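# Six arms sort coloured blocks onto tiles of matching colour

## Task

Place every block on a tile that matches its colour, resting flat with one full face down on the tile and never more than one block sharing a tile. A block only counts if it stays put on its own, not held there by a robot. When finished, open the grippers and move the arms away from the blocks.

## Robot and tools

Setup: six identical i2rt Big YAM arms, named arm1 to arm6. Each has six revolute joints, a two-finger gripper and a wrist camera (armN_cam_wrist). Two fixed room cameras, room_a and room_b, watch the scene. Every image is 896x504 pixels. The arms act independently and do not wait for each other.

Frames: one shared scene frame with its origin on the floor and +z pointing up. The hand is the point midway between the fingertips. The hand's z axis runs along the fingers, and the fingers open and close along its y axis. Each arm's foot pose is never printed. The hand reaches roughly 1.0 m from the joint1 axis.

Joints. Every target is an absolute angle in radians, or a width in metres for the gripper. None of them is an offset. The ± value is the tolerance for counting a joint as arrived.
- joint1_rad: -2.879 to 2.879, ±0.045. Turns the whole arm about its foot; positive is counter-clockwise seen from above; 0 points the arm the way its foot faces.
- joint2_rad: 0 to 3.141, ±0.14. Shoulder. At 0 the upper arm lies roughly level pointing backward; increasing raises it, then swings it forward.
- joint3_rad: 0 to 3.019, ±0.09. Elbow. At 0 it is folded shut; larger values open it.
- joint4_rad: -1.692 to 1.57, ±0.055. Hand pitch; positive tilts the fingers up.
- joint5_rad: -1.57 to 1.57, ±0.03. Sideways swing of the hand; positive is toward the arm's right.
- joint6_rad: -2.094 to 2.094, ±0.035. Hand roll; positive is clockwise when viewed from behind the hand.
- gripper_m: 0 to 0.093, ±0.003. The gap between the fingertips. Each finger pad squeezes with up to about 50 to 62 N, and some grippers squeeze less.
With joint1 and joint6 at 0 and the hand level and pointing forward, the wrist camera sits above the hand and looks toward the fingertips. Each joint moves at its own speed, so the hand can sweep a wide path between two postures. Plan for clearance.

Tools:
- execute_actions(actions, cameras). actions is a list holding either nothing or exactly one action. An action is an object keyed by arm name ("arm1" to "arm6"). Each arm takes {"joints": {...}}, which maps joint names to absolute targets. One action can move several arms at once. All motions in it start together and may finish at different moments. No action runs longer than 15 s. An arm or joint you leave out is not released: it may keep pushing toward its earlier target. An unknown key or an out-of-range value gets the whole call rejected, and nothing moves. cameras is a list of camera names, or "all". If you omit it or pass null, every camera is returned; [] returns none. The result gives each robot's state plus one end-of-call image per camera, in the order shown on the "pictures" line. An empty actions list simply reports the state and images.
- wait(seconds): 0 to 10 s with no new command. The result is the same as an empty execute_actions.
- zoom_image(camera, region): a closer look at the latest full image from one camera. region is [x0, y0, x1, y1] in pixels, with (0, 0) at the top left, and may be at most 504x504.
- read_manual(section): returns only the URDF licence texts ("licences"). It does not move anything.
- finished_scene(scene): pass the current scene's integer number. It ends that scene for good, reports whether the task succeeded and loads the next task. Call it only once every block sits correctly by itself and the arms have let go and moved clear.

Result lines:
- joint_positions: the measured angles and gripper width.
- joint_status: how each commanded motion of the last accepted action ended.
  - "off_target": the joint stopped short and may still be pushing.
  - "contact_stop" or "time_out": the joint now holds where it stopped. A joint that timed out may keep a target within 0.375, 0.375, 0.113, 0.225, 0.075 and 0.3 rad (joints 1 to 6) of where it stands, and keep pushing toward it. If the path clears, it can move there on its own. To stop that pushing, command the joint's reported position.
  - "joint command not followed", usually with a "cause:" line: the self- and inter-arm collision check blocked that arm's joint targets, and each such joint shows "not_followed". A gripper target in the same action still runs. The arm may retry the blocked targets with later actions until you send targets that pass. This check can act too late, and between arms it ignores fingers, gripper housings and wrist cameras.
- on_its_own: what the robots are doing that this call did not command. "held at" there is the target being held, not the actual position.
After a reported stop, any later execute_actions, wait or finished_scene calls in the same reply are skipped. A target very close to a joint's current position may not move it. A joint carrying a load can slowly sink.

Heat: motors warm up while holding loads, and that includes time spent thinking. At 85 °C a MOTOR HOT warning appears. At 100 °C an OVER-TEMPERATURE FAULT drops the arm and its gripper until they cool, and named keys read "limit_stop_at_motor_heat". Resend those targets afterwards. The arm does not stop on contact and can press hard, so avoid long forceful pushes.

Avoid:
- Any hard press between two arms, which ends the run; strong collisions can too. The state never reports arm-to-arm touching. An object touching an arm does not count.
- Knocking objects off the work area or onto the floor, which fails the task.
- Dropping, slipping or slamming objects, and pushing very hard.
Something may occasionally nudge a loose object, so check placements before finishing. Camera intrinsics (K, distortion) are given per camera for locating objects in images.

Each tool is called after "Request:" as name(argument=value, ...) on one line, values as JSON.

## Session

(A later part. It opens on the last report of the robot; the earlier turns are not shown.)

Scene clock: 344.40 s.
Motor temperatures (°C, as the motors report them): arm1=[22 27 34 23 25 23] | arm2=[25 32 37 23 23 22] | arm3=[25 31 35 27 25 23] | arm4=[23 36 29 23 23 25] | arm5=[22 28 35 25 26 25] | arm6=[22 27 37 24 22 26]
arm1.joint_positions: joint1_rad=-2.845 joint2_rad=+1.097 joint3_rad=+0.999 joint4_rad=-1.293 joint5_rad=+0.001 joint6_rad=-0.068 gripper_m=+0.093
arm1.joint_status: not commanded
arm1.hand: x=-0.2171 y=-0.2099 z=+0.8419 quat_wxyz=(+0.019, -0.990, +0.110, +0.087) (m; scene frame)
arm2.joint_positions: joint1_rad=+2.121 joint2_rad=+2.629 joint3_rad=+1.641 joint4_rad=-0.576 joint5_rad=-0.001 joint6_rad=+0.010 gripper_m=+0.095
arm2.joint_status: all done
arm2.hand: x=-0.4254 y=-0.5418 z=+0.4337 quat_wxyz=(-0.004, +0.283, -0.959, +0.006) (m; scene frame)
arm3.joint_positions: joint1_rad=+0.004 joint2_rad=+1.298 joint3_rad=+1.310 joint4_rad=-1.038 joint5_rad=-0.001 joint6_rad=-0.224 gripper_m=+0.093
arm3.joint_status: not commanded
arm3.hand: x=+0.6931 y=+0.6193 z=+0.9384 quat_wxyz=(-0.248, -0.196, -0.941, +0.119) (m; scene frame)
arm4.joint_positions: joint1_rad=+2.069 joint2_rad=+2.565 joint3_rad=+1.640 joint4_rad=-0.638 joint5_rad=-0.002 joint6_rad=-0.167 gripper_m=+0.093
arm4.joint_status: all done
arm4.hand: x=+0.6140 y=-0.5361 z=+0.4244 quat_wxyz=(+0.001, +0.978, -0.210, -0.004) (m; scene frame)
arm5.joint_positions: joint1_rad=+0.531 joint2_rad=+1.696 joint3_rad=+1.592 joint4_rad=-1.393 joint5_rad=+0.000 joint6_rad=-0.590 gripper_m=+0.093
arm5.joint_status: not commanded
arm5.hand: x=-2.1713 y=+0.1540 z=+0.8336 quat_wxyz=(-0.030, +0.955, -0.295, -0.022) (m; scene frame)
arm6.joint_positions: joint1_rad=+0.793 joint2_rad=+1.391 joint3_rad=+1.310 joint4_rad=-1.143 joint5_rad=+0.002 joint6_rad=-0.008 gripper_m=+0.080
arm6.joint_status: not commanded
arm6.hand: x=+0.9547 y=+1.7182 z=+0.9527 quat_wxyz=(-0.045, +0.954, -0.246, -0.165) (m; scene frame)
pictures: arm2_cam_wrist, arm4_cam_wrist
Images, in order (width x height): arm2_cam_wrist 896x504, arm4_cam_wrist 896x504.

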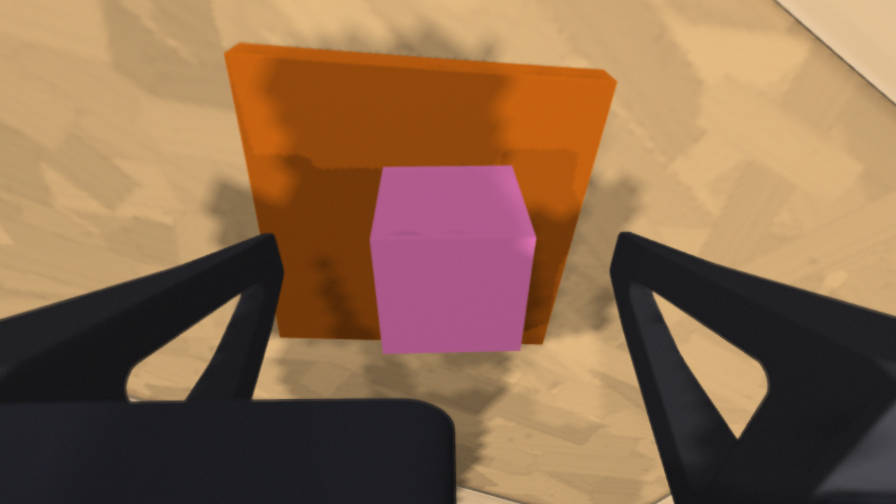

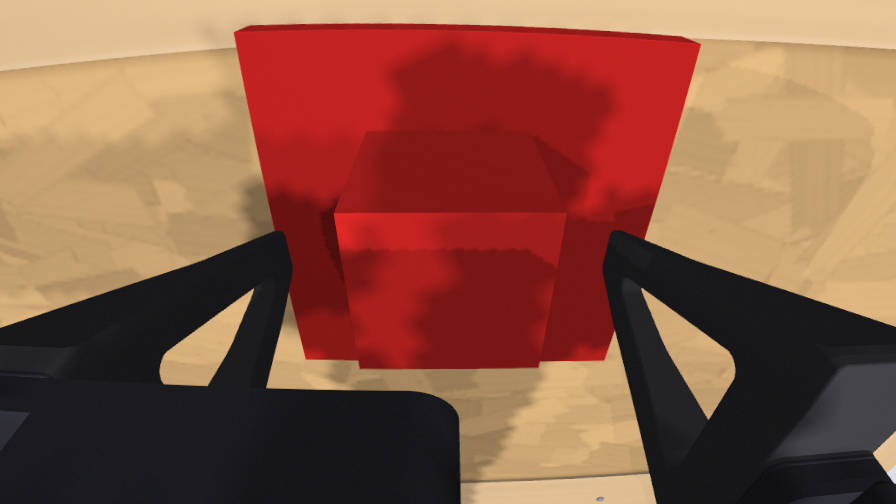

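Request:
execute_actions(actions=[{"arm4":{"joints":{"joint2_rad":2.25,"joint4_rad":-0.92}},"arm2":{"joints":{"gripper_m":0.024}}}], cameras=["arm4_cam_wrist"])

Request:
execute_actions(actions=[{"arm4":{"joints":{"joint1_rad":1.2,"joint2_rad":1.5,"joint3_rad":1.3}},"arm2":{"joints":{"joint2_rad":1.95,"joint4_rad":-1.2}}}], cameras=[])

Request:
execute_actions(actions=[{"arm2":{"joints":{"joint1_rad":-2.187,"joint2_rad":1.85,"joint3_rad":1.56,"joint6_rad":-0.43}}}], cameras=[])

Request:
execute_actions(actions=[{"arm2":{"joints":{"joint2_rad":2.46,"joint4_rad":-0.64}}}], cameras=["arm2_cam_wrist"])

Scene clock: 356.97 s.
Motor temperatures (°C, as the motors report them): arm1=[22 26 34 23 25 23] | arm2=[25 32 36 23 23 22] | arm3=[25 31 35 27 25 23] | arm4=[23 36 29 23 23 25] | arm5=[22 28 35 25 26 25] | arm6=[22 27 37 24 22 26]
arm1.joint_positions: joint1_rad=-2.845 joint2_rad=+1.097 joint3_rad=+0.999 joint4_rad=-1.293 joint5_rad=+0.001 joint6_rad=-0.068 gripper_m=+0.093
arm1.joint_status: not commanded
arm1.hand: x=-0.2171 y=-0.2099 z=+0.8419 quat_wxyz=(+0.019, -0.990, +0.110, +0.087) (m; scene frame)
arm2.joint_positions: joint1_rad=+2.121 joint2_rad=+2.629 joint3_rad=+1.641 joint4_rad=-0.576 joint5_rad=-0.001 joint6_rad=+0.010 gripper_m=+0.038
arm2.joint_status: gripper_m off_target (ended at +0.038, target +0.024)
arm2.hand: x=-0.4254 y=-0.5419 z=+0.4337 quat_wxyz=(-0.004, +0.283, -0.959, +0.006) (m; scene frame)
arm3.joint_positions: joint1_rad=+0.004 joint2_rad=+1.298 joint3_rad=+1.310 joint4_rad=-1.038 joint5_rad=-0.001 joint6_rad=-0.224 gripper_m=+0.093
arm3.joint_status: not commanded
arm3.hand: x=+0.6931 y=+0.6193 z=+0.9384 quat_wxyz=(-0.248, -0.196, -0.941, +0.119) (m; scene frame)
arm4.joint_positions: joint1_rad=+2.069 joint2_rad=+2.245 joint3_rad=+1.637 joint4_rad=-0.912 joint5_rad=-0.002 joint6_rad=-0.167 gripper_m=+0.093
arm4.joint_status: all done
arm4.hand: x=+0.5896 y=-0.5193 z=+0.6156 quat_wxyz=(-0.007, +0.977, -0.210, -0.024) (m; scene frame)
arm5.joint_positions: joint1_rad=+0.531 joint2_rad=+1.696 joint3_rad=+1.592 joint4_rad=-1.393 joint5_rad=+0.000 joint6_rad=-0.590 gripper_m=+0.093
arm5.joint_status: not commanded
arm5.hand: x=-2.1713 y=+0.1540 z=+0.8336 quat_wxyz=(-0.030, +0.955, -0.295, -0.022) (m; scene frame)
arm6.joint_positions: joint1_rad=+0.793 joint2_rad=+1.391 joint3_rad=+1.310 joint4_rad=-1.143 joint5_rad=+0.002 joint6_rad=-0.008 gripper_m=+0.080
arm6.joint_status: not commanded
arm6.hand: x=+0.9547 y=+1.7182 z=+0.9527 quat_wxyz=(-0.045, +0.954, -0.246, -0.165) (m; scene frame)
pictures: arm4_cam_wrist
Images, in order (width x height): arm4_cam_wrist 896x504.

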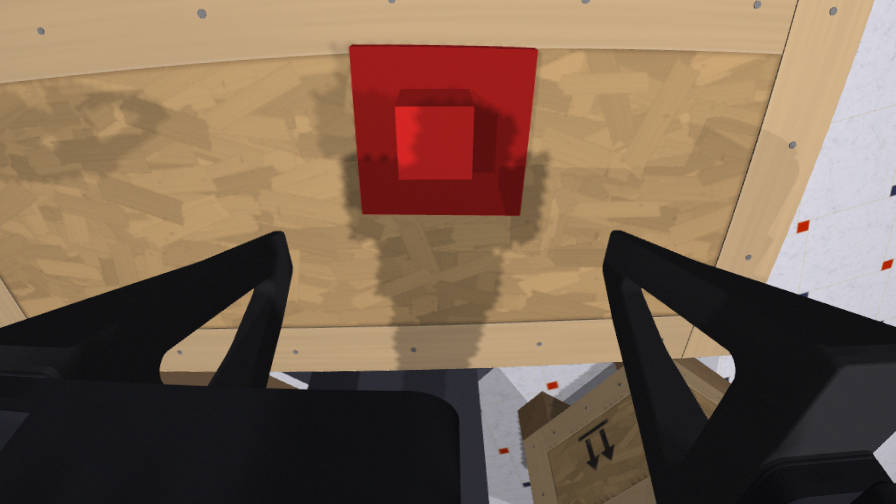

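Scene clock: 358.63 s.
Motor temperatures (°C, as the motors report them): arm1=[22 26 34 23 25 23] | arm2=[25 32 36 23 23 22] | arm3=[25 31 35 27 25 23] | arm4=[23 36 29 23 23 25] | arm5=[22 28 35 25 26 25] | arm6=[22 27 37 24 22 26]
arm1.joint_positions: joint1_rad=-2.845 joint2_rad=+1.097 joint3_rad=+0.999 joint4_rad=-1.293 joint5_rad=+0.001 joint6_rad=-0.068 gripper_m=+0.093
arm1.joint_status: not commanded
arm1.hand: x=-0.2171 y=-0.2099 z=+0.8419 quat_wxyz=(+0.019, -0.990, +0.110, +0.087) (m; scene frame)
arm2.joint_positions: joint1_rad=+2.121 joint2_rad=+1.942 joint3_rad=+1.650 joint4_rad=-1.188 joint5_rad=-0.001 joint6_rad=+0.010 gripper_m=+0.038
arm2.joint_status: all done
arm2.hand: x=-0.4162 y=-0.5288 z=+0.8457 quat_wxyz=(-0.045, +0.283, -0.958, -0.007) (m; scene frame)
arm3.joint_positions: joint1_rad=+0.004 joint2_rad=+1.298 joint3_rad=+1.310 joint4_rad=-1.038 joint5_rad=-0.001 joint6_rad=-0.224 gripper_m=+0.093
arm3.joint_status: not commanded
arm3.hand: x=+0.6931 y=+0.6193 z=+0.9384 quat_wxyz=(-0.248, -0.196, -0.941, +0.119) (m; scene frame)
arm4.joint_positions: joint1_rad=+1.201 joint2_rad=+1.494 joint3_rad=+1.304 joint4_rad=-0.914 joint5_rad=+0.002 joint6_rad=-0.169 gripper_m=+0.093
arm4.joint_status: all done
arm4.hand: x=+1.0581 y=-0.3304 z=+0.9167 quat_wxyz=(-0.168, +0.778, -0.585, -0.158) (m; scene frame)
arm5.joint_positions: joint1_rad=+0.531 joint2_rad=+1.696 joint3_rad=+1.592 joint4_rad=-1.393 joint5_rad=+0.000 joint6_rad=-0.590 gripper_m=+0.093
arm5.joint_status: not commanded
arm5.hand: x=-2.1713 y=+0.1540 z=+0.8336 quat_wxyz=(-0.030, +0.955, -0.295, -0.022) (m; scene frame)
arm6.joint_positions: joint1_rad=+0.793 joint2_rad=+1.391 joint3_rad=+1.310 joint4_rad=-1.143 joint5_rad=+0.002 joint6_rad=-0.008 gripper_m=+0.080
arm6.joint_status: not commanded
arm6.hand: x=+0.9547 y=+1.7182 z=+0.9527 quat_wxyz=(-0.045, +0.954, -0.246, -0.165) (m; scene frame)
pictures: none
No camera images: the call's "cameras" was empty. Leave "cameras" out to get every camera's image.

Scene clock: 361.83 s.
Motor temperatures (°C, as the motors report them): arm1=[22 26 34 23 25 23] | arm2=[25 33 37 23 23 22] | arm3=[25 31 35 27 25 23] | arm4=[23 35 29 23 23 25] | arm5=[22 28 35 25 26 25] | arm6=[22 27 37 24 22 26]
arm1.joint_positions: joint1_rad=-2.845 joint2_rad=+1.097 joint3_rad=+0.999 joint4_rad=-1.293 joint5_rad=+0.001 joint6_rad=-0.068 gripper_m=+0.093
arm1.joint_status: not commanded
arm1.hand: x=-0.2171 y=-0.2099 z=+0.8419 quat_wxyz=(+0.019, -0.990, +0.110, +0.087) (m; scene frame)
arm2.joint_positions: joint1_rad=-2.195 joint2_rad=+1.864 joint3_rad=+1.557 joint4_rad=-1.191 joint5_rad=+0.002 joint6_rad=-0.416 gripper_m=+0.038
arm2.joint_status: all done
arm2.hand: x=-1.4058 y=-0.5431 z=+0.8487 quat_wxyz=(+0.012, -0.996, +0.087, +0.028) (m; scene frame)
arm3.joint_positions: joint1_rad=+0.004 joint2_rad=+1.298 joint3_rad=+1.310 joint4_rad=-1.038 joint5_rad=-0.001 joint6_rad=-0.224 gripper_m=+0.093
arm3.joint_status: not commanded
arm3.hand: x=+0.6931 y=+0.6193 z=+0.9384 quat_wxyz=(-0.248, -0.196, -0.941, +0.119) (m; scene frame)
arm4.joint_positions: joint1_rad=+1.201 joint2_rad=+1.494 joint3_rad=+1.304 joint4_rad=-0.914 joint5_rad=+0.002 joint6_rad=-0.169 gripper_m=+0.093
arm4.joint_status: not commanded
arm4.hand: x=+1.0581 y=-0.3304 z=+0.9167 quat_wxyz=(-0.168, +0.778, -0.585, -0.158) (m; scene frame)
arm5.joint_positions: joint1_rad=+0.531 joint2_rad=+1.696 joint3_rad=+1.592 joint4_rad=-1.393 joint5_rad=+0.000 joint6_rad=-0.590 gripper_m=+0.093
arm5.joint_status: not commanded
arm5.hand: x=-2.1713 y=+0.1540 z=+0.8336 quat_wxyz=(-0.030, +0.955, -0.295, -0.022) (m; scene frame)
arm6.joint_positions: joint1_rad=+0.793 joint2_rad=+1.391 joint3_rad=+1.310 joint4_rad=-1.143 joint5_rad=+0.002 joint6_rad=-0.008 gripper_m=+0.080
arm6.joint_status: not commanded
arm6.hand: x=+0.9547 y=+1.7182 z=+0.9527 quat_wxyz=(-0.045, +0.954, -0.246, -0.165) (m; scene frame)
pictures: none
No camera images: the call's "cameras" was empty. Leave "cameras" out to get every camera's image.

Scene clock: 363.33 s.
Motor temperatures (°C, as the motors report them): arm1=[22 26 34 23 25 23] | arm2=[25 33 37 23 23 22] | arm3=[25 31 35 27 25 23] | arm4=[23 35 29 23 23 25] | arm5=[22 28 35 25 26 25] | arm6=[22 27 37 24 22 26]
arm1.joint_positions: joint1_rad=-2.845 joint2_rad=+1.097 joint3_rad=+0.999 joint4_rad=-1.293 joint5_rad=+0.001 joint6_rad=-0.068 gripper_m=+0.093
arm1.joint_status: not commanded
arm1.hand: x=-0.2171 y=-0.2099 z=+0.8419 quat_wxyz=(+0.019, -0.990, +0.110, +0.087) (m; scene frame)
arm2.joint_positions: joint1_rad=-2.195 joint2_rad=+2.472 joint3_rad=+1.535 joint4_rad=-0.653 joint5_rad=+0.002 joint6_rad=-0.416 gripper_m=+0.038
arm2.joint_status: all done
arm2.hand: x=-1.4073 y=-0.5454 z=+0.4946 quat_wxyz=(-0.010, -0.996, +0.087, -0.012) (m; scene frame)
arm3.joint_positions: joint1_rad=+0.004 joint2_rad=+1.298 joint3_rad=+1.310 joint4_rad=-1.038 joint5_rad=-0.001 joint6_rad=-0.224 gripper_m=+0.093
arm3.joint_status: not commanded
arm3.hand: x=+0.6931 y=+0.6193 z=+0.9384 quat_wxyz=(-0.248, -0.196, -0.941, +0.119) (m; scene frame)
arm4.joint_positions: joint1_rad=+1.201 joint2_rad=+1.494 joint3_rad=+1.304 joint4_rad=-0.914 joint5_rad=+0.002 joint6_rad=-0.169 gripper_m=+0.093
arm4.joint_status: not commanded
arm4.hand: x=+1.0581 y=-0.3304 z=+0.9167 quat_wxyz=(-0.168, +0.778, -0.585, -0.158) (m; scene frame)
arm5.joint_positions: joint1_rad=+0.531 joint2_rad=+1.696 joint3_rad=+1.592 joint4_rad=-1.393 joint5_rad=+0.000 joint6_rad=-0.590 gripper_m=+0.093
arm5.joint_status: not commanded
arm5.hand: x=-2.1713 y=+0.1540 z=+0.8336 quat_wxyz=(-0.030, +0.955, -0.295, -0.022) (m; scene frame)
arm6.joint_positions: joint1_rad=+0.793 joint2_rad=+1.391 joint3_rad=+1.310 joint4_rad=-1.143 joint5_rad=+0.002 joint6_rad=-0.008 gripper_m=+0.080
arm6.joint_status: not commanded
arm6.hand: x=+0.9547 y=+1.7182 z=+0.9527 quat_wxyz=(-0.045, +0.954, -0.246, -0.165) (m; scene frame)
pictures: arm2_cam_wrist
Images, in order (width x height): arm2_cam_wrist 896x504.

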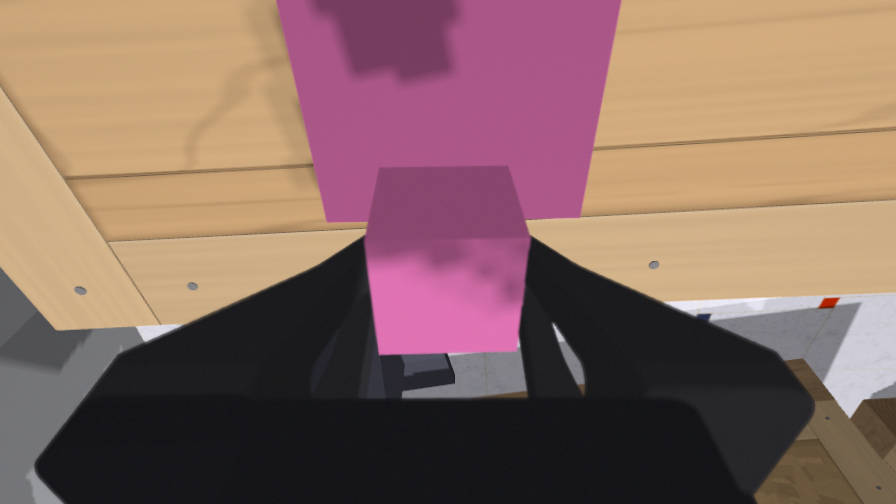

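Request:
execute_actions(actions=[{"arm2":{"joints":{"joint1_rad":-2.18,"joint2_rad":2.62,"joint3_rad":1.624,"joint4_rad":-0.558}}}], cameras=["arm2_cam_wrist"])

Scene clock: 371.40 s.
Motor temperatures (°C, as the motors report them): arm1=[22 26 34 23 25 23] | arm2=[25 33 36 23 23 22] | arm3=[25 31 35 27 25 23] | arm4=[23 35 30 23 23 25] | arm5=[22 28 35 25 26 25] | arm6=[22 27 37 24 22 26]
arm1.joint_positions: joint1_rad=-2.845 joint2_rad=+1.097 joint3_rad=+0.999 joint4_rad=-1.293 joint5_rad=+0.001 joint6_rad=-0.068 gripper_m=+0.093
arm1.joint_status: not commanded
arm1.hand: x=-0.2171 y=-0.2099 z=+0.8419 quat_wxyz=(+0.019, -0.990, +0.110, +0.087) (m; scene frame)
arm2.joint_positions: joint1_rad=-2.189 joint2_rad=+2.611 joint3_rad=+1.617 joint4_rad=-0.563 joint5_rad=+0.001 joint6_rad=-0.417 gripper_m=+0.038
arm2.joint_status: all done
arm2.hand: x=-1.4191 y=-0.5425 z=+0.4336 quat_wxyz=(-0.002, -0.997, +0.083, +0.003) (m; scene frame)
arm3.joint_positions: joint1_rad=+0.004 joint2_rad=+1.298 joint3_rad=+1.310 joint4_rad=-1.038 joint5_rad=-0.001 joint6_rad=-0.224 gripper_m=+0.093
arm3.joint_status: not commanded
arm3.hand: x=+0.6931 y=+0.6193 z=+0.9384 quat_wxyz=(-0.248, -0.196, -0.941, +0.119) (m; scene frame)
arm4.joint_positions: joint1_rad=+1.201 joint2_rad=+1.494 joint3_rad=+1.304 joint4_rad=-0.914 joint5_rad=+0.002 joint6_rad=-0.169 gripper_m=+0.093
arm4.joint_status: not commanded
arm4.hand: x=+1.0581 y=-0.3304 z=+0.9167 quat_wxyz=(-0.168, +0.778, -0.585, -0.158) (m; scene frame)
arm5.joint_positions: joint1_rad=+0.531 joint2_rad=+1.696 joint3_rad=+1.592 joint4_rad=-1.393 joint5_rad=+0.000 joint6_rad=-0.590 gripper_m=+0.093
arm5.joint_status: not commanded
arm5.hand: x=-2.1713 y=+0.1540 z=+0.8336 quat_wxyz=(-0.030, +0.955, -0.295, -0.022) (m; scene frame)
arm6.joint_positions: joint1_rad=+0.793 joint2_rad=+1.391 joint3_rad=+1.310 joint4_rad=-1.143 joint5_rad=+0.002 joint6_rad=-0.008 gripper_m=+0.080
arm6.joint_status: not commanded
arm6.hand: x=+0.9547 y=+1.7182 z=+0.9527 quat_wxyz=(-0.045, +0.954, -0.246, -0.165) (m; scene frame)
pictures: arm2_cam_wrist
Images, in order (width x height): arm2_cam_wrist 896x504.

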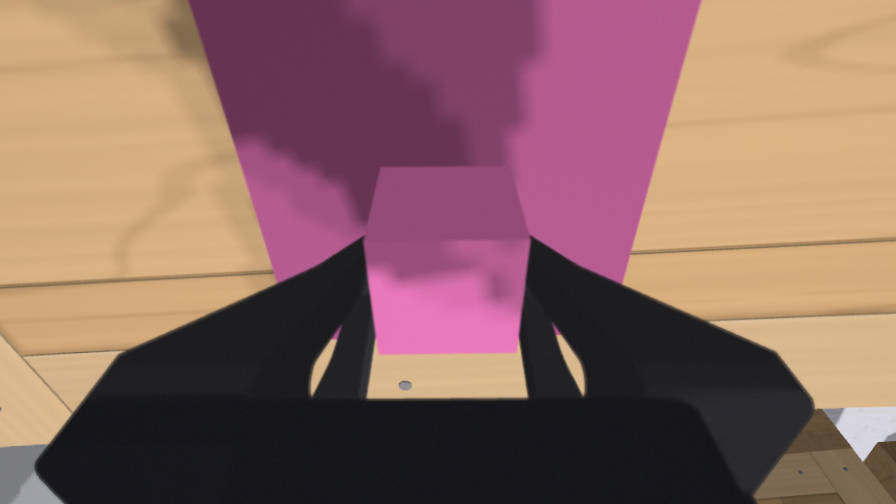

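Request:
execute_actions(actions=[{"arm2":{"joints":{"joint2_rad":2.638}}}], cameras=[])

Request:
execute_actions(actions=[{"arm2":{"joints":{"gripper_m":0.093}}}], cameras=[])

Request:
execute_actions(actions=[{"arm2":{"joints":{"joint2_rad":2.15,"joint4_rad":-0.95}}}], cameras=["arm2_cam_wrist","room_a","room_b"])

Request:
zoom_image(camera="room_a", region=[200,250,450,390])

Request:
zoom_image(camera="room_a", region=[370,90,660,230])

Request:
zoom_image(camera="room_a", region=[780,390,896,490])

Scene clock: 379.13 s.
Motor temperatures (°C, as the motors report them): arm1=[22 26 34 23 25 23] | arm2=[25 33 36 23 23 22] | arm3=[25 31 35 27 25 23] | arm4=[23 34 30 23 23 25] | arm5=[22 28 36 25 26 25] | arm6=[22 27 37 24 22 26]
arm1.joint_positions: joint1_rad=-2.845 joint2_rad=+1.097 joint3_rad=+0.999 joint4_rad=-1.293 joint5_rad=+0.001 joint6_rad=-0.068 gripper_m=+0.093
arm1.joint_status: not commanded
arm1.hand: x=-0.2171 y=-0.2099 z=+0.8419 quat_wxyz=(+0.019, -0.990, +0.110, +0.087) (m; scene frame)
arm2.joint_positions: joint1_rad=-2.189 joint2_rad=+2.611 joint3_rad=+1.617 joint4_rad=-0.563 joint5_rad=+0.001 joint6_rad=-0.417 gripper_m=+0.038
arm2.joint_status: all done
arm2.hand: x=-1.4191 y=-0.5425 z=+0.4336 quat_wxyz=(-0.002, -0.997, +0.083, +0.003) (m; scene frame)
arm3.joint_positions: joint1_rad=+0.004 joint2_rad=+1.298 joint3_rad=+1.310 joint4_rad=-1.038 joint5_rad=-0.001 joint6_rad=-0.224 gripper_m=+0.093
arm3.joint_status: not commanded
arm3.hand: x=+0.6931 y=+0.6193 z=+0.9384 quat_wxyz=(-0.248, -0.196, -0.941, +0.119) (m; scene frame)
arm4.joint_positions: joint1_rad=+1.201 joint2_rad=+1.494 joint3_rad=+1.304 joint4_rad=-0.914 joint5_rad=+0.002 joint6_rad=-0.169 gripper_m=+0.093
arm4.joint_status: not commanded
arm4.hand: x=+1.0581 y=-0.3304 z=+0.9167 quat_wxyz=(-0.168, +0.778, -0.585, -0.158) (m; scene frame)
arm5.joint_positions: joint1_rad=+0.531 joint2_rad=+1.696 joint3_rad=+1.592 joint4_rad=-1.393 joint5_rad=+0.000 joint6_rad=-0.590 gripper_m=+0.093
arm5.joint_status: not commanded
arm5.hand: x=-2.1713 y=+0.1540 z=+0.8336 quat_wxyz=(-0.030, +0.955, -0.295, -0.022) (m; scene frame)
arm6.joint_positions: joint1_rad=+0.793 joint2_rad=+1.391 joint3_rad=+1.310 joint4_rad=-1.143 joint5_rad=+0.002 joint6_rad=-0.008 gripper_m=+0.080
arm6.joint_status: not commanded
arm6.hand: x=+0.9547 y=+1.7182 z=+0.9527 quat_wxyz=(-0.045, +0.954, -0.246, -0.165) (m; scene frame)
pictures: none
No camera images: the call's "cameras" was empty. Leave "cameras" out to get every camera's image.

Scene clock: 379.80 s.
Motor temperatures (°C, as the motors report them): arm1=[22 26 34 23 25 23] | arm2=[25 33 36 23 23 22] | arm3=[25 31 35 27 25 23] | arm4=[23 34 30 23 23 25] | arm5=[22 28 36 25 26 25] | arm6=[22 27 37 24 22 26]
arm1.joint_positions: joint1_rad=-2.845 joint2_rad=+1.097 joint3_rad=+0.999 joint4_rad=-1.293 joint5_rad=+0.001 joint6_rad=-0.068 gripper_m=+0.093
arm1.joint_status: not commanded
arm1.hand: x=-0.2171 y=-0.2099 z=+0.8419 quat_wxyz=(+0.019, -0.990, +0.110, +0.087) (m; scene frame)
arm2.joint_positions: joint1_rad=-2.189 joint2_rad=+2.611 joint3_rad=+1.617 joint4_rad=-0.563 joint5_rad=+0.001 joint6_rad=-0.417 gripper_m=+0.093
arm2.joint_status: all done
arm2.hand: x=-1.4191 y=-0.5425 z=+0.4336 quat_wxyz=(-0.002, -0.997, +0.083, +0.003) (m; scene frame)
arm3.joint_positions: joint1_rad=+0.004 joint2_rad=+1.298 joint3_rad=+1.310 joint4_rad=-1.038 joint5_rad=-0.001 joint6_rad=-0.224 gripper_m=+0.093
arm3.joint_status: not commanded
arm3.hand: x=+0.6931 y=+0.6193 z=+0.9384 quat_wxyz=(-0.248, -0.196, -0.941, +0.119) (m; scene frame)
arm4.joint_positions: joint1_rad=+1.201 joint2_rad=+1.494 joint3_rad=+1.304 joint4_rad=-0.914 joint5_rad=+0.002 joint6_rad=-0.169 gripper_m=+0.093
arm4.joint_status: not commanded
arm4.hand: x=+1.0581 y=-0.3304 z=+0.9167 quat_wxyz=(-0.168, +0.778, -0.585, -0.158) (m; scene frame)
arm5.joint_positions: joint1_rad=+0.531 joint2_rad=+1.696 joint3_rad=+1.592 joint4_rad=-1.393 joint5_rad=+0.000 joint6_rad=-0.590 gripper_m=+0.093
arm5.joint_status: not commanded
arm5.hand: x=-2.1713 y=+0.1540 z=+0.8336 quat_wxyz=(-0.030, +0.955, -0.295, -0.022) (m; scene frame)
arm6.joint_positions: joint1_rad=+0.793 joint2_rad=+1.391 joint3_rad=+1.310 joint4_rad=-1.143 joint5_rad=+0.002 joint6_rad=-0.008 gripper_m=+0.080
arm6.joint_status: not commanded
arm6.hand: x=+0.9547 y=+1.7182 z=+0.9527 quat_wxyz=(-0.045, +0.954, -0.246, -0.165) (m; scene frame)
pictures: none
No camera images: the call's "cameras" was empty. Leave "cameras" out to get every camera's image.

Scene clock: 381.30 s.
Motor temperatures (°C, as the motors report them): arm1=[22 26 34 23 25 23] | arm2=[25 33 36 23 23 22] | arm3=[25 31 35 27 25 23] | arm4=[23 34 30 23 23 25] | arm5=[22 28 36 25 26 25] | arm6=[22 27 37 24 22 26]
arm1.joint_positions: joint1_rad=-2.845 joint2_rad=+1.097 joint3_rad=+0.999 joint4_rad=-1.293 joint5_rad=+0.001 joint6_rad=-0.068 gripper_m=+0.093
arm1.joint_status: not commanded
arm1.hand: x=-0.2171 y=-0.2099 z=+0.8419 quat_wxyz=(+0.019, -0.990, +0.110, +0.087) (m; scene frame)
arm2.joint_positions: joint1_rad=-2.189 joint2_rad=+2.136 joint3_rad=+1.626 joint4_rad=-0.938 joint5_rad=+0.001 joint6_rad=-0.417 gripper_m=+0.093
arm2.joint_status: all done
arm2.hand: x=-1.4629 y=-0.5109 z=+0.7185 quat_wxyz=(+0.024, -0.995, +0.083, +0.050) (m; scene frame)
arm3.joint_positions: joint1_rad=+0.004 joint2_rad=+1.298 joint3_rad=+1.310 joint4_rad=-1.038 joint5_rad=-0.001 joint6_rad=-0.224 gripper_m=+0.093
arm3.joint_status: not commanded
arm3.hand: x=+0.6931 y=+0.6193 z=+0.9384 quat_wxyz=(-0.248, -0.196, -0.941, +0.119) (m; scene frame)
arm4.joint_positions: joint1_rad=+1.201 joint2_rad=+1.494 joint3_rad=+1.304 joint4_rad=-0.914 joint5_rad=+0.002 joint6_rad=-0.169 gripper_m=+0.093
arm4.joint_status: not commanded
arm4.hand: x=+1.0581 y=-0.3304 z=+0.9167 quat_wxyz=(-0.168, +0.778, -0.585, -0.158) (m; scene frame)
arm5.joint_positions: joint1_rad=+0.531 joint2_rad=+1.696 joint3_rad=+1.592 joint4_rad=-1.393 joint5_rad=+0.000 joint6_rad=-0.590 gripper_m=+0.093
arm5.joint_status: not commanded
arm5.hand: x=-2.1713 y=+0.1540 z=+0.8336 quat_wxyz=(-0.030, +0.955, -0.295, -0.022) (m; scene frame)
arm6.joint_positions: joint1_rad=+0.793 joint2_rad=+1.391 joint3_rad=+1.310 joint4_rad=-1.143 joint5_rad=+0.002 joint6_rad=-0.008 gripper_m=+0.080
arm6.joint_status: not commanded
arm6.hand: x=+0.9547 y=+1.7182 z=+0.9527 quat_wxyz=(-0.045, +0.954, -0.246, -0.165) (m; scene frame)
pictures: arm2_cam_wrist, room_a, room_b
Images, in order (width x height): arm2_cam_wrist 896x504, room_a 896x504, room_b 896x504.

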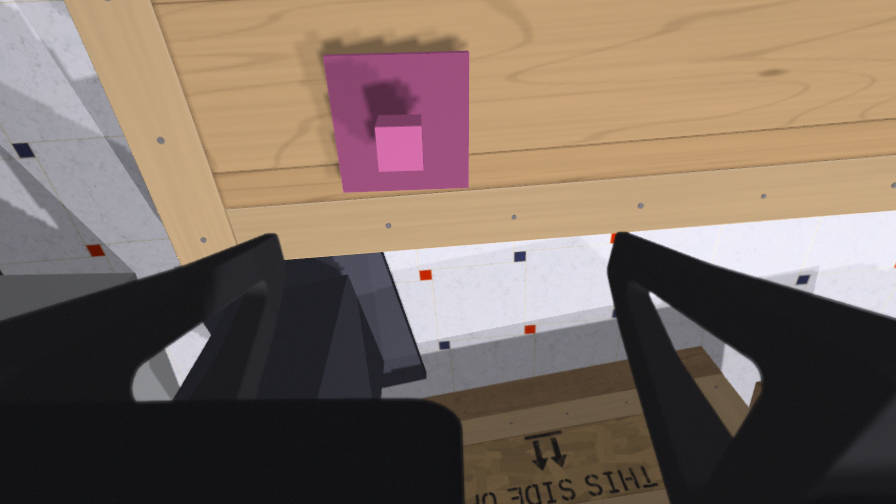

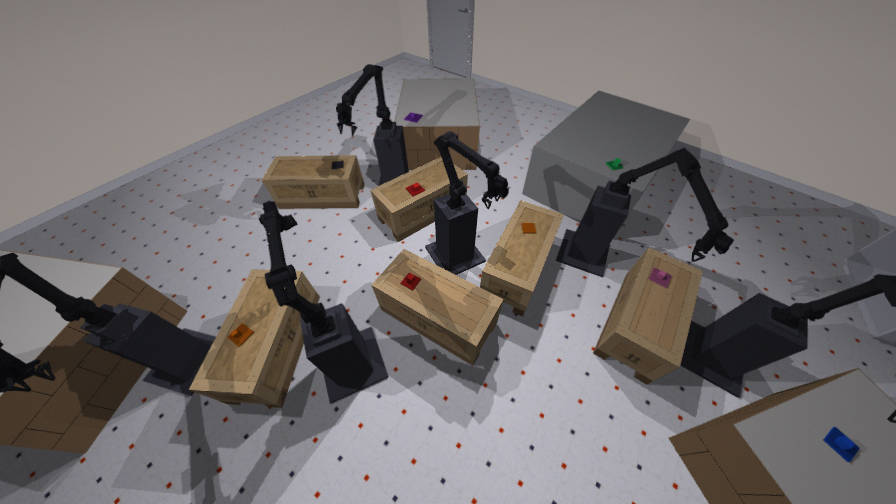

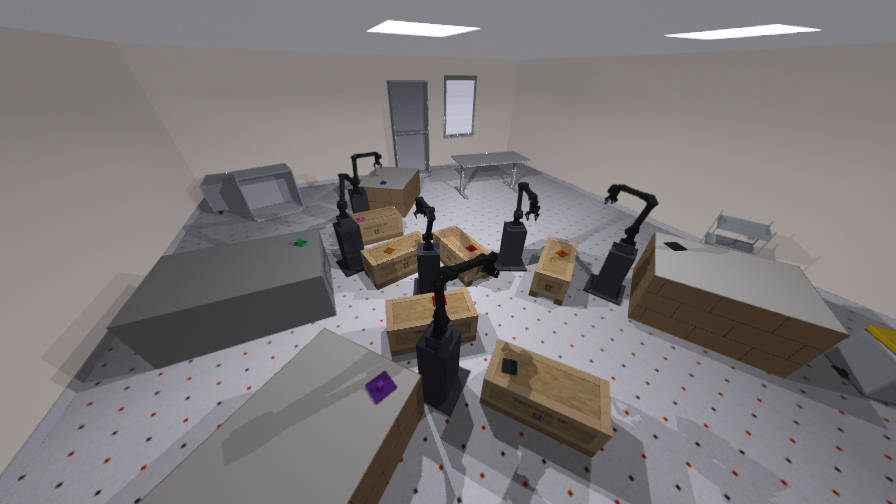

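Region (200, 250, 450, 390) of room_a's 896x504 image, scaled by 2.016, with more detail than that image has; it fills the top 282 rows of this view, and the rest is white.

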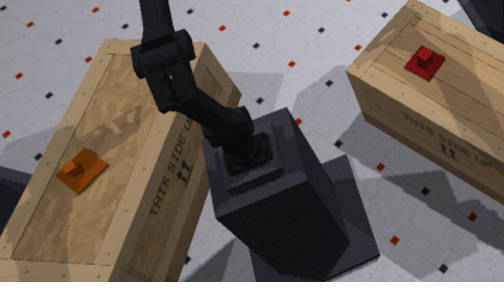

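Region (370, 90, 660, 230) of room_a's 896x504 image, scaled by 1.738, with more detail than that image has; it fills the top 243 rows of this view, and the rest is white.

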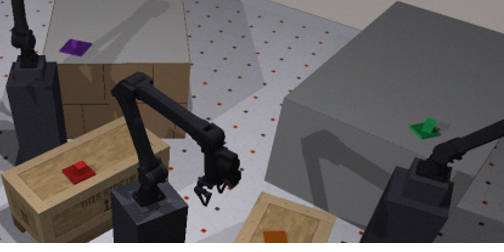

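Region (780, 390, 896, 490) of room_a's 896x504 image, scaled by 4.345, with more detail than that image has; it fills the top 434 rows of this view, and the rest is white.

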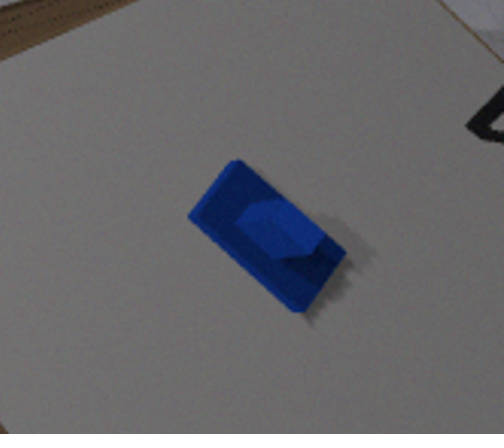

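Request:
zoom_image(camera="room_a", region=[590,145,640,180])

Request:
zoom_image(camera="room_b", region=[275,225,325,260])

Request:
zoom_image(camera="room_a", region=[215,315,265,355])

Region (590, 145, 640, 180) of room_a's 896x504 image, scaled by 10.080, with more detail than that image has; it fills the top 353 rows of this view, and the rest is white.

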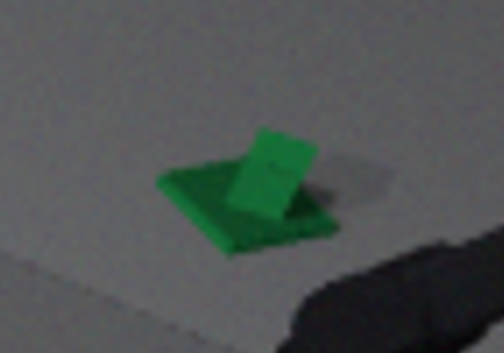

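Region (275, 225, 325, 260) of room_b's 896x504 image, scaled by 10.080, with more detail than that image has; it fills the top 353 rows of this view, and the rest is white.

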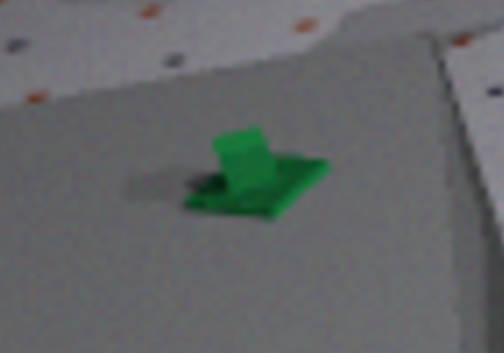

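Region (215, 315, 265, 355) of room_a's 896x504 image, scaled by 10.080, with more detail than that image has; it fills the top 403 rows of this view, and the rest is white.

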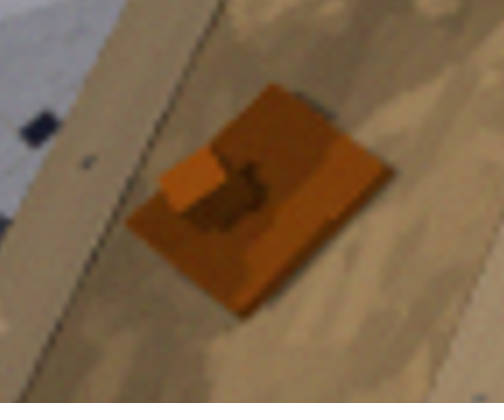

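Not conclusive; a quick top-down check.

Request:
execute_actions(actions=[{"arm2":{"joints":{"joint1_rad":0.05,"joint2_rad":1.4,"joint3_rad":1.3,"joint4_rad":-0.95,"joint6_rad":0}},"arm3":{"joints":{"joint1_rad":1.05,"joint2_rad":1.55,"joint3_rad":1.45,"joint4_rad":-0.95,"joint6_rad":0}}}], cameras=["arm2_cam_wrist","arm3_cam_wrist"])

Scene clock: 392.37 s.
Motor temperatures (°C, as the motors report them): arm1=[22 26 34 23 25 23] | arm2=[25 33 36 23 23 22] | arm3=[25 31 36 27 25 23] | arm4=[23 34 31 23 23 25] | arm5=[22 28 36 25 26 25] | arm6=[22 27 37 24 22 26]
arm1.joint_positions: joint1_rad=-2.845 joint2_rad=+1.097 joint3_rad=+0.999 joint4_rad=-1.293 joint5_rad=+0.001 joint6_rad=-0.068 gripper_m=+0.093
arm1.joint_status: not commanded
arm1.hand: x=-0.2171 y=-0.2099 z=+0.8419 quat_wxyz=(+0.019, -0.990, +0.110, +0.087) (m; scene frame)
arm2.joint_positions: joint1_rad=+0.052 joint2_rad=+1.396 joint3_rad=+1.307 joint4_rad=-0.939 joint5_rad=-0.001 joint6_rad=-0.014 gripper_m=+0.093
arm2.joint_status: all done
arm2.hand: x=-0.8811 y=-1.3916 z=+1.0209 quat_wxyz=(-0.203, -0.645, -0.713, +0.185) (m; scene frame)
arm3.joint_positions: joint1_rad=+1.055 joint2_rad=+1.560 joint3_rad=+1.399 joint4_rad=-0.960 joint5_rad=+0.000 joint6_rad=-0.017 gripper_m=+0.093
arm3.joint_status: all done
arm3.hand: x=+0.8177 y=+1.1414 z=+0.8505 quat_wxyz=(-0.219, +0.210, -0.952, -0.037) (m; scene frame)
arm4.joint_positions: joint1_rad=+1.201 joint2_rad=+1.494 joint3_rad=+1.304 joint4_rad=-0.914 joint5_rad=+0.002 joint6_rad=-0.169 gripper_m=+0.093
arm4.joint_status: not commanded
arm4.hand: x=+1.0581 y=-0.3304 z=+0.9167 quat_wxyz=(-0.168, +0.778, -0.585, -0.158) (m; scene frame)
arm5.joint_positions: joint1_rad=+0.531 joint2_rad=+1.696 joint3_rad=+1.592 joint4_rad=-1.393 joint5_rad=+0.000 joint6_rad=-0.590 gripper_m=+0.093
arm5.joint_status: not commanded
arm5.hand: x=-2.1713 y=+0.1540 z=+0.8336 quat_wxyz=(-0.030, +0.955, -0.295, -0.022) (m; scene frame)
arm6.joint_positions: joint1_rad=+0.793 joint2_rad=+1.391 joint3_rad=+1.310 joint4_rad=-1.143 joint5_rad=+0.002 joint6_rad=-0.008 gripper_m=+0.080
arm6.joint_status: not commanded
arm6.hand: x=+0.9547 y=+1.7182 z=+0.9527 quat_wxyz=(-0.045, +0.954, -0.246, -0.165) (m; scene frame)
pictures: arm2_cam_wrist, arm3_cam_wrist
Images, in order (width x height): arm2_cam_wrist 896x504, arm3_cam_wrist 896x504.

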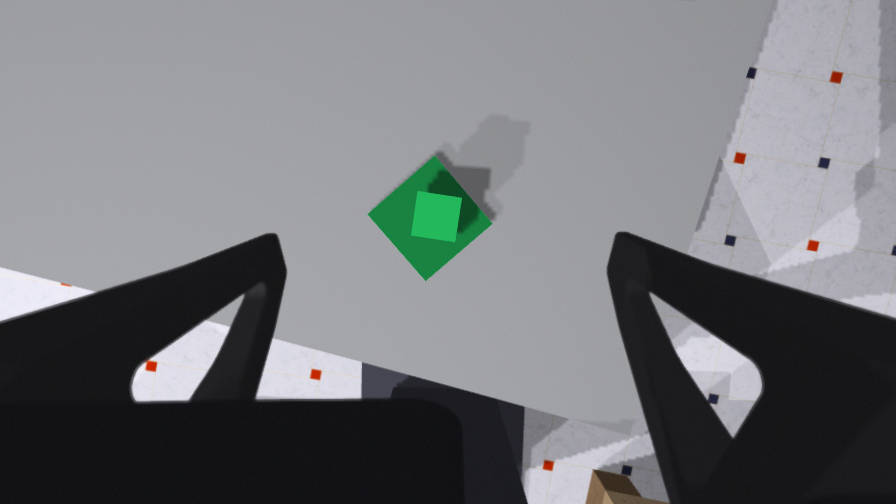

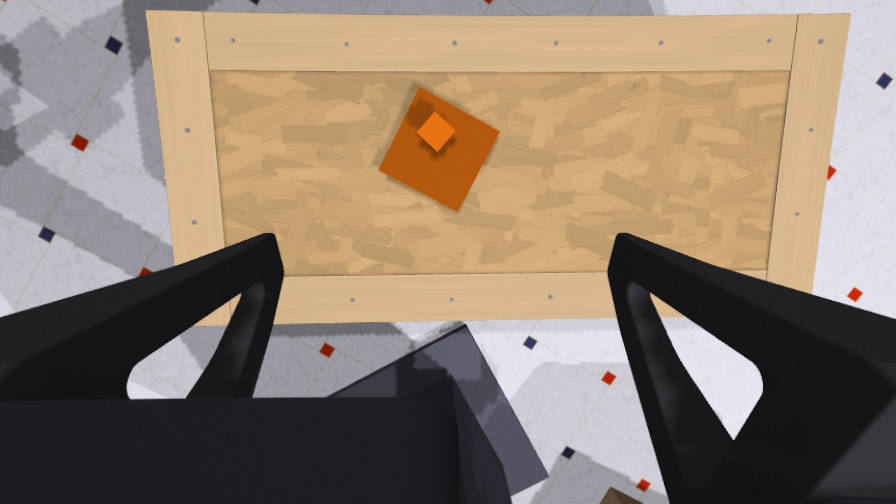

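Request:
finished_scene(scene=2)

The scene is finished: the task was done.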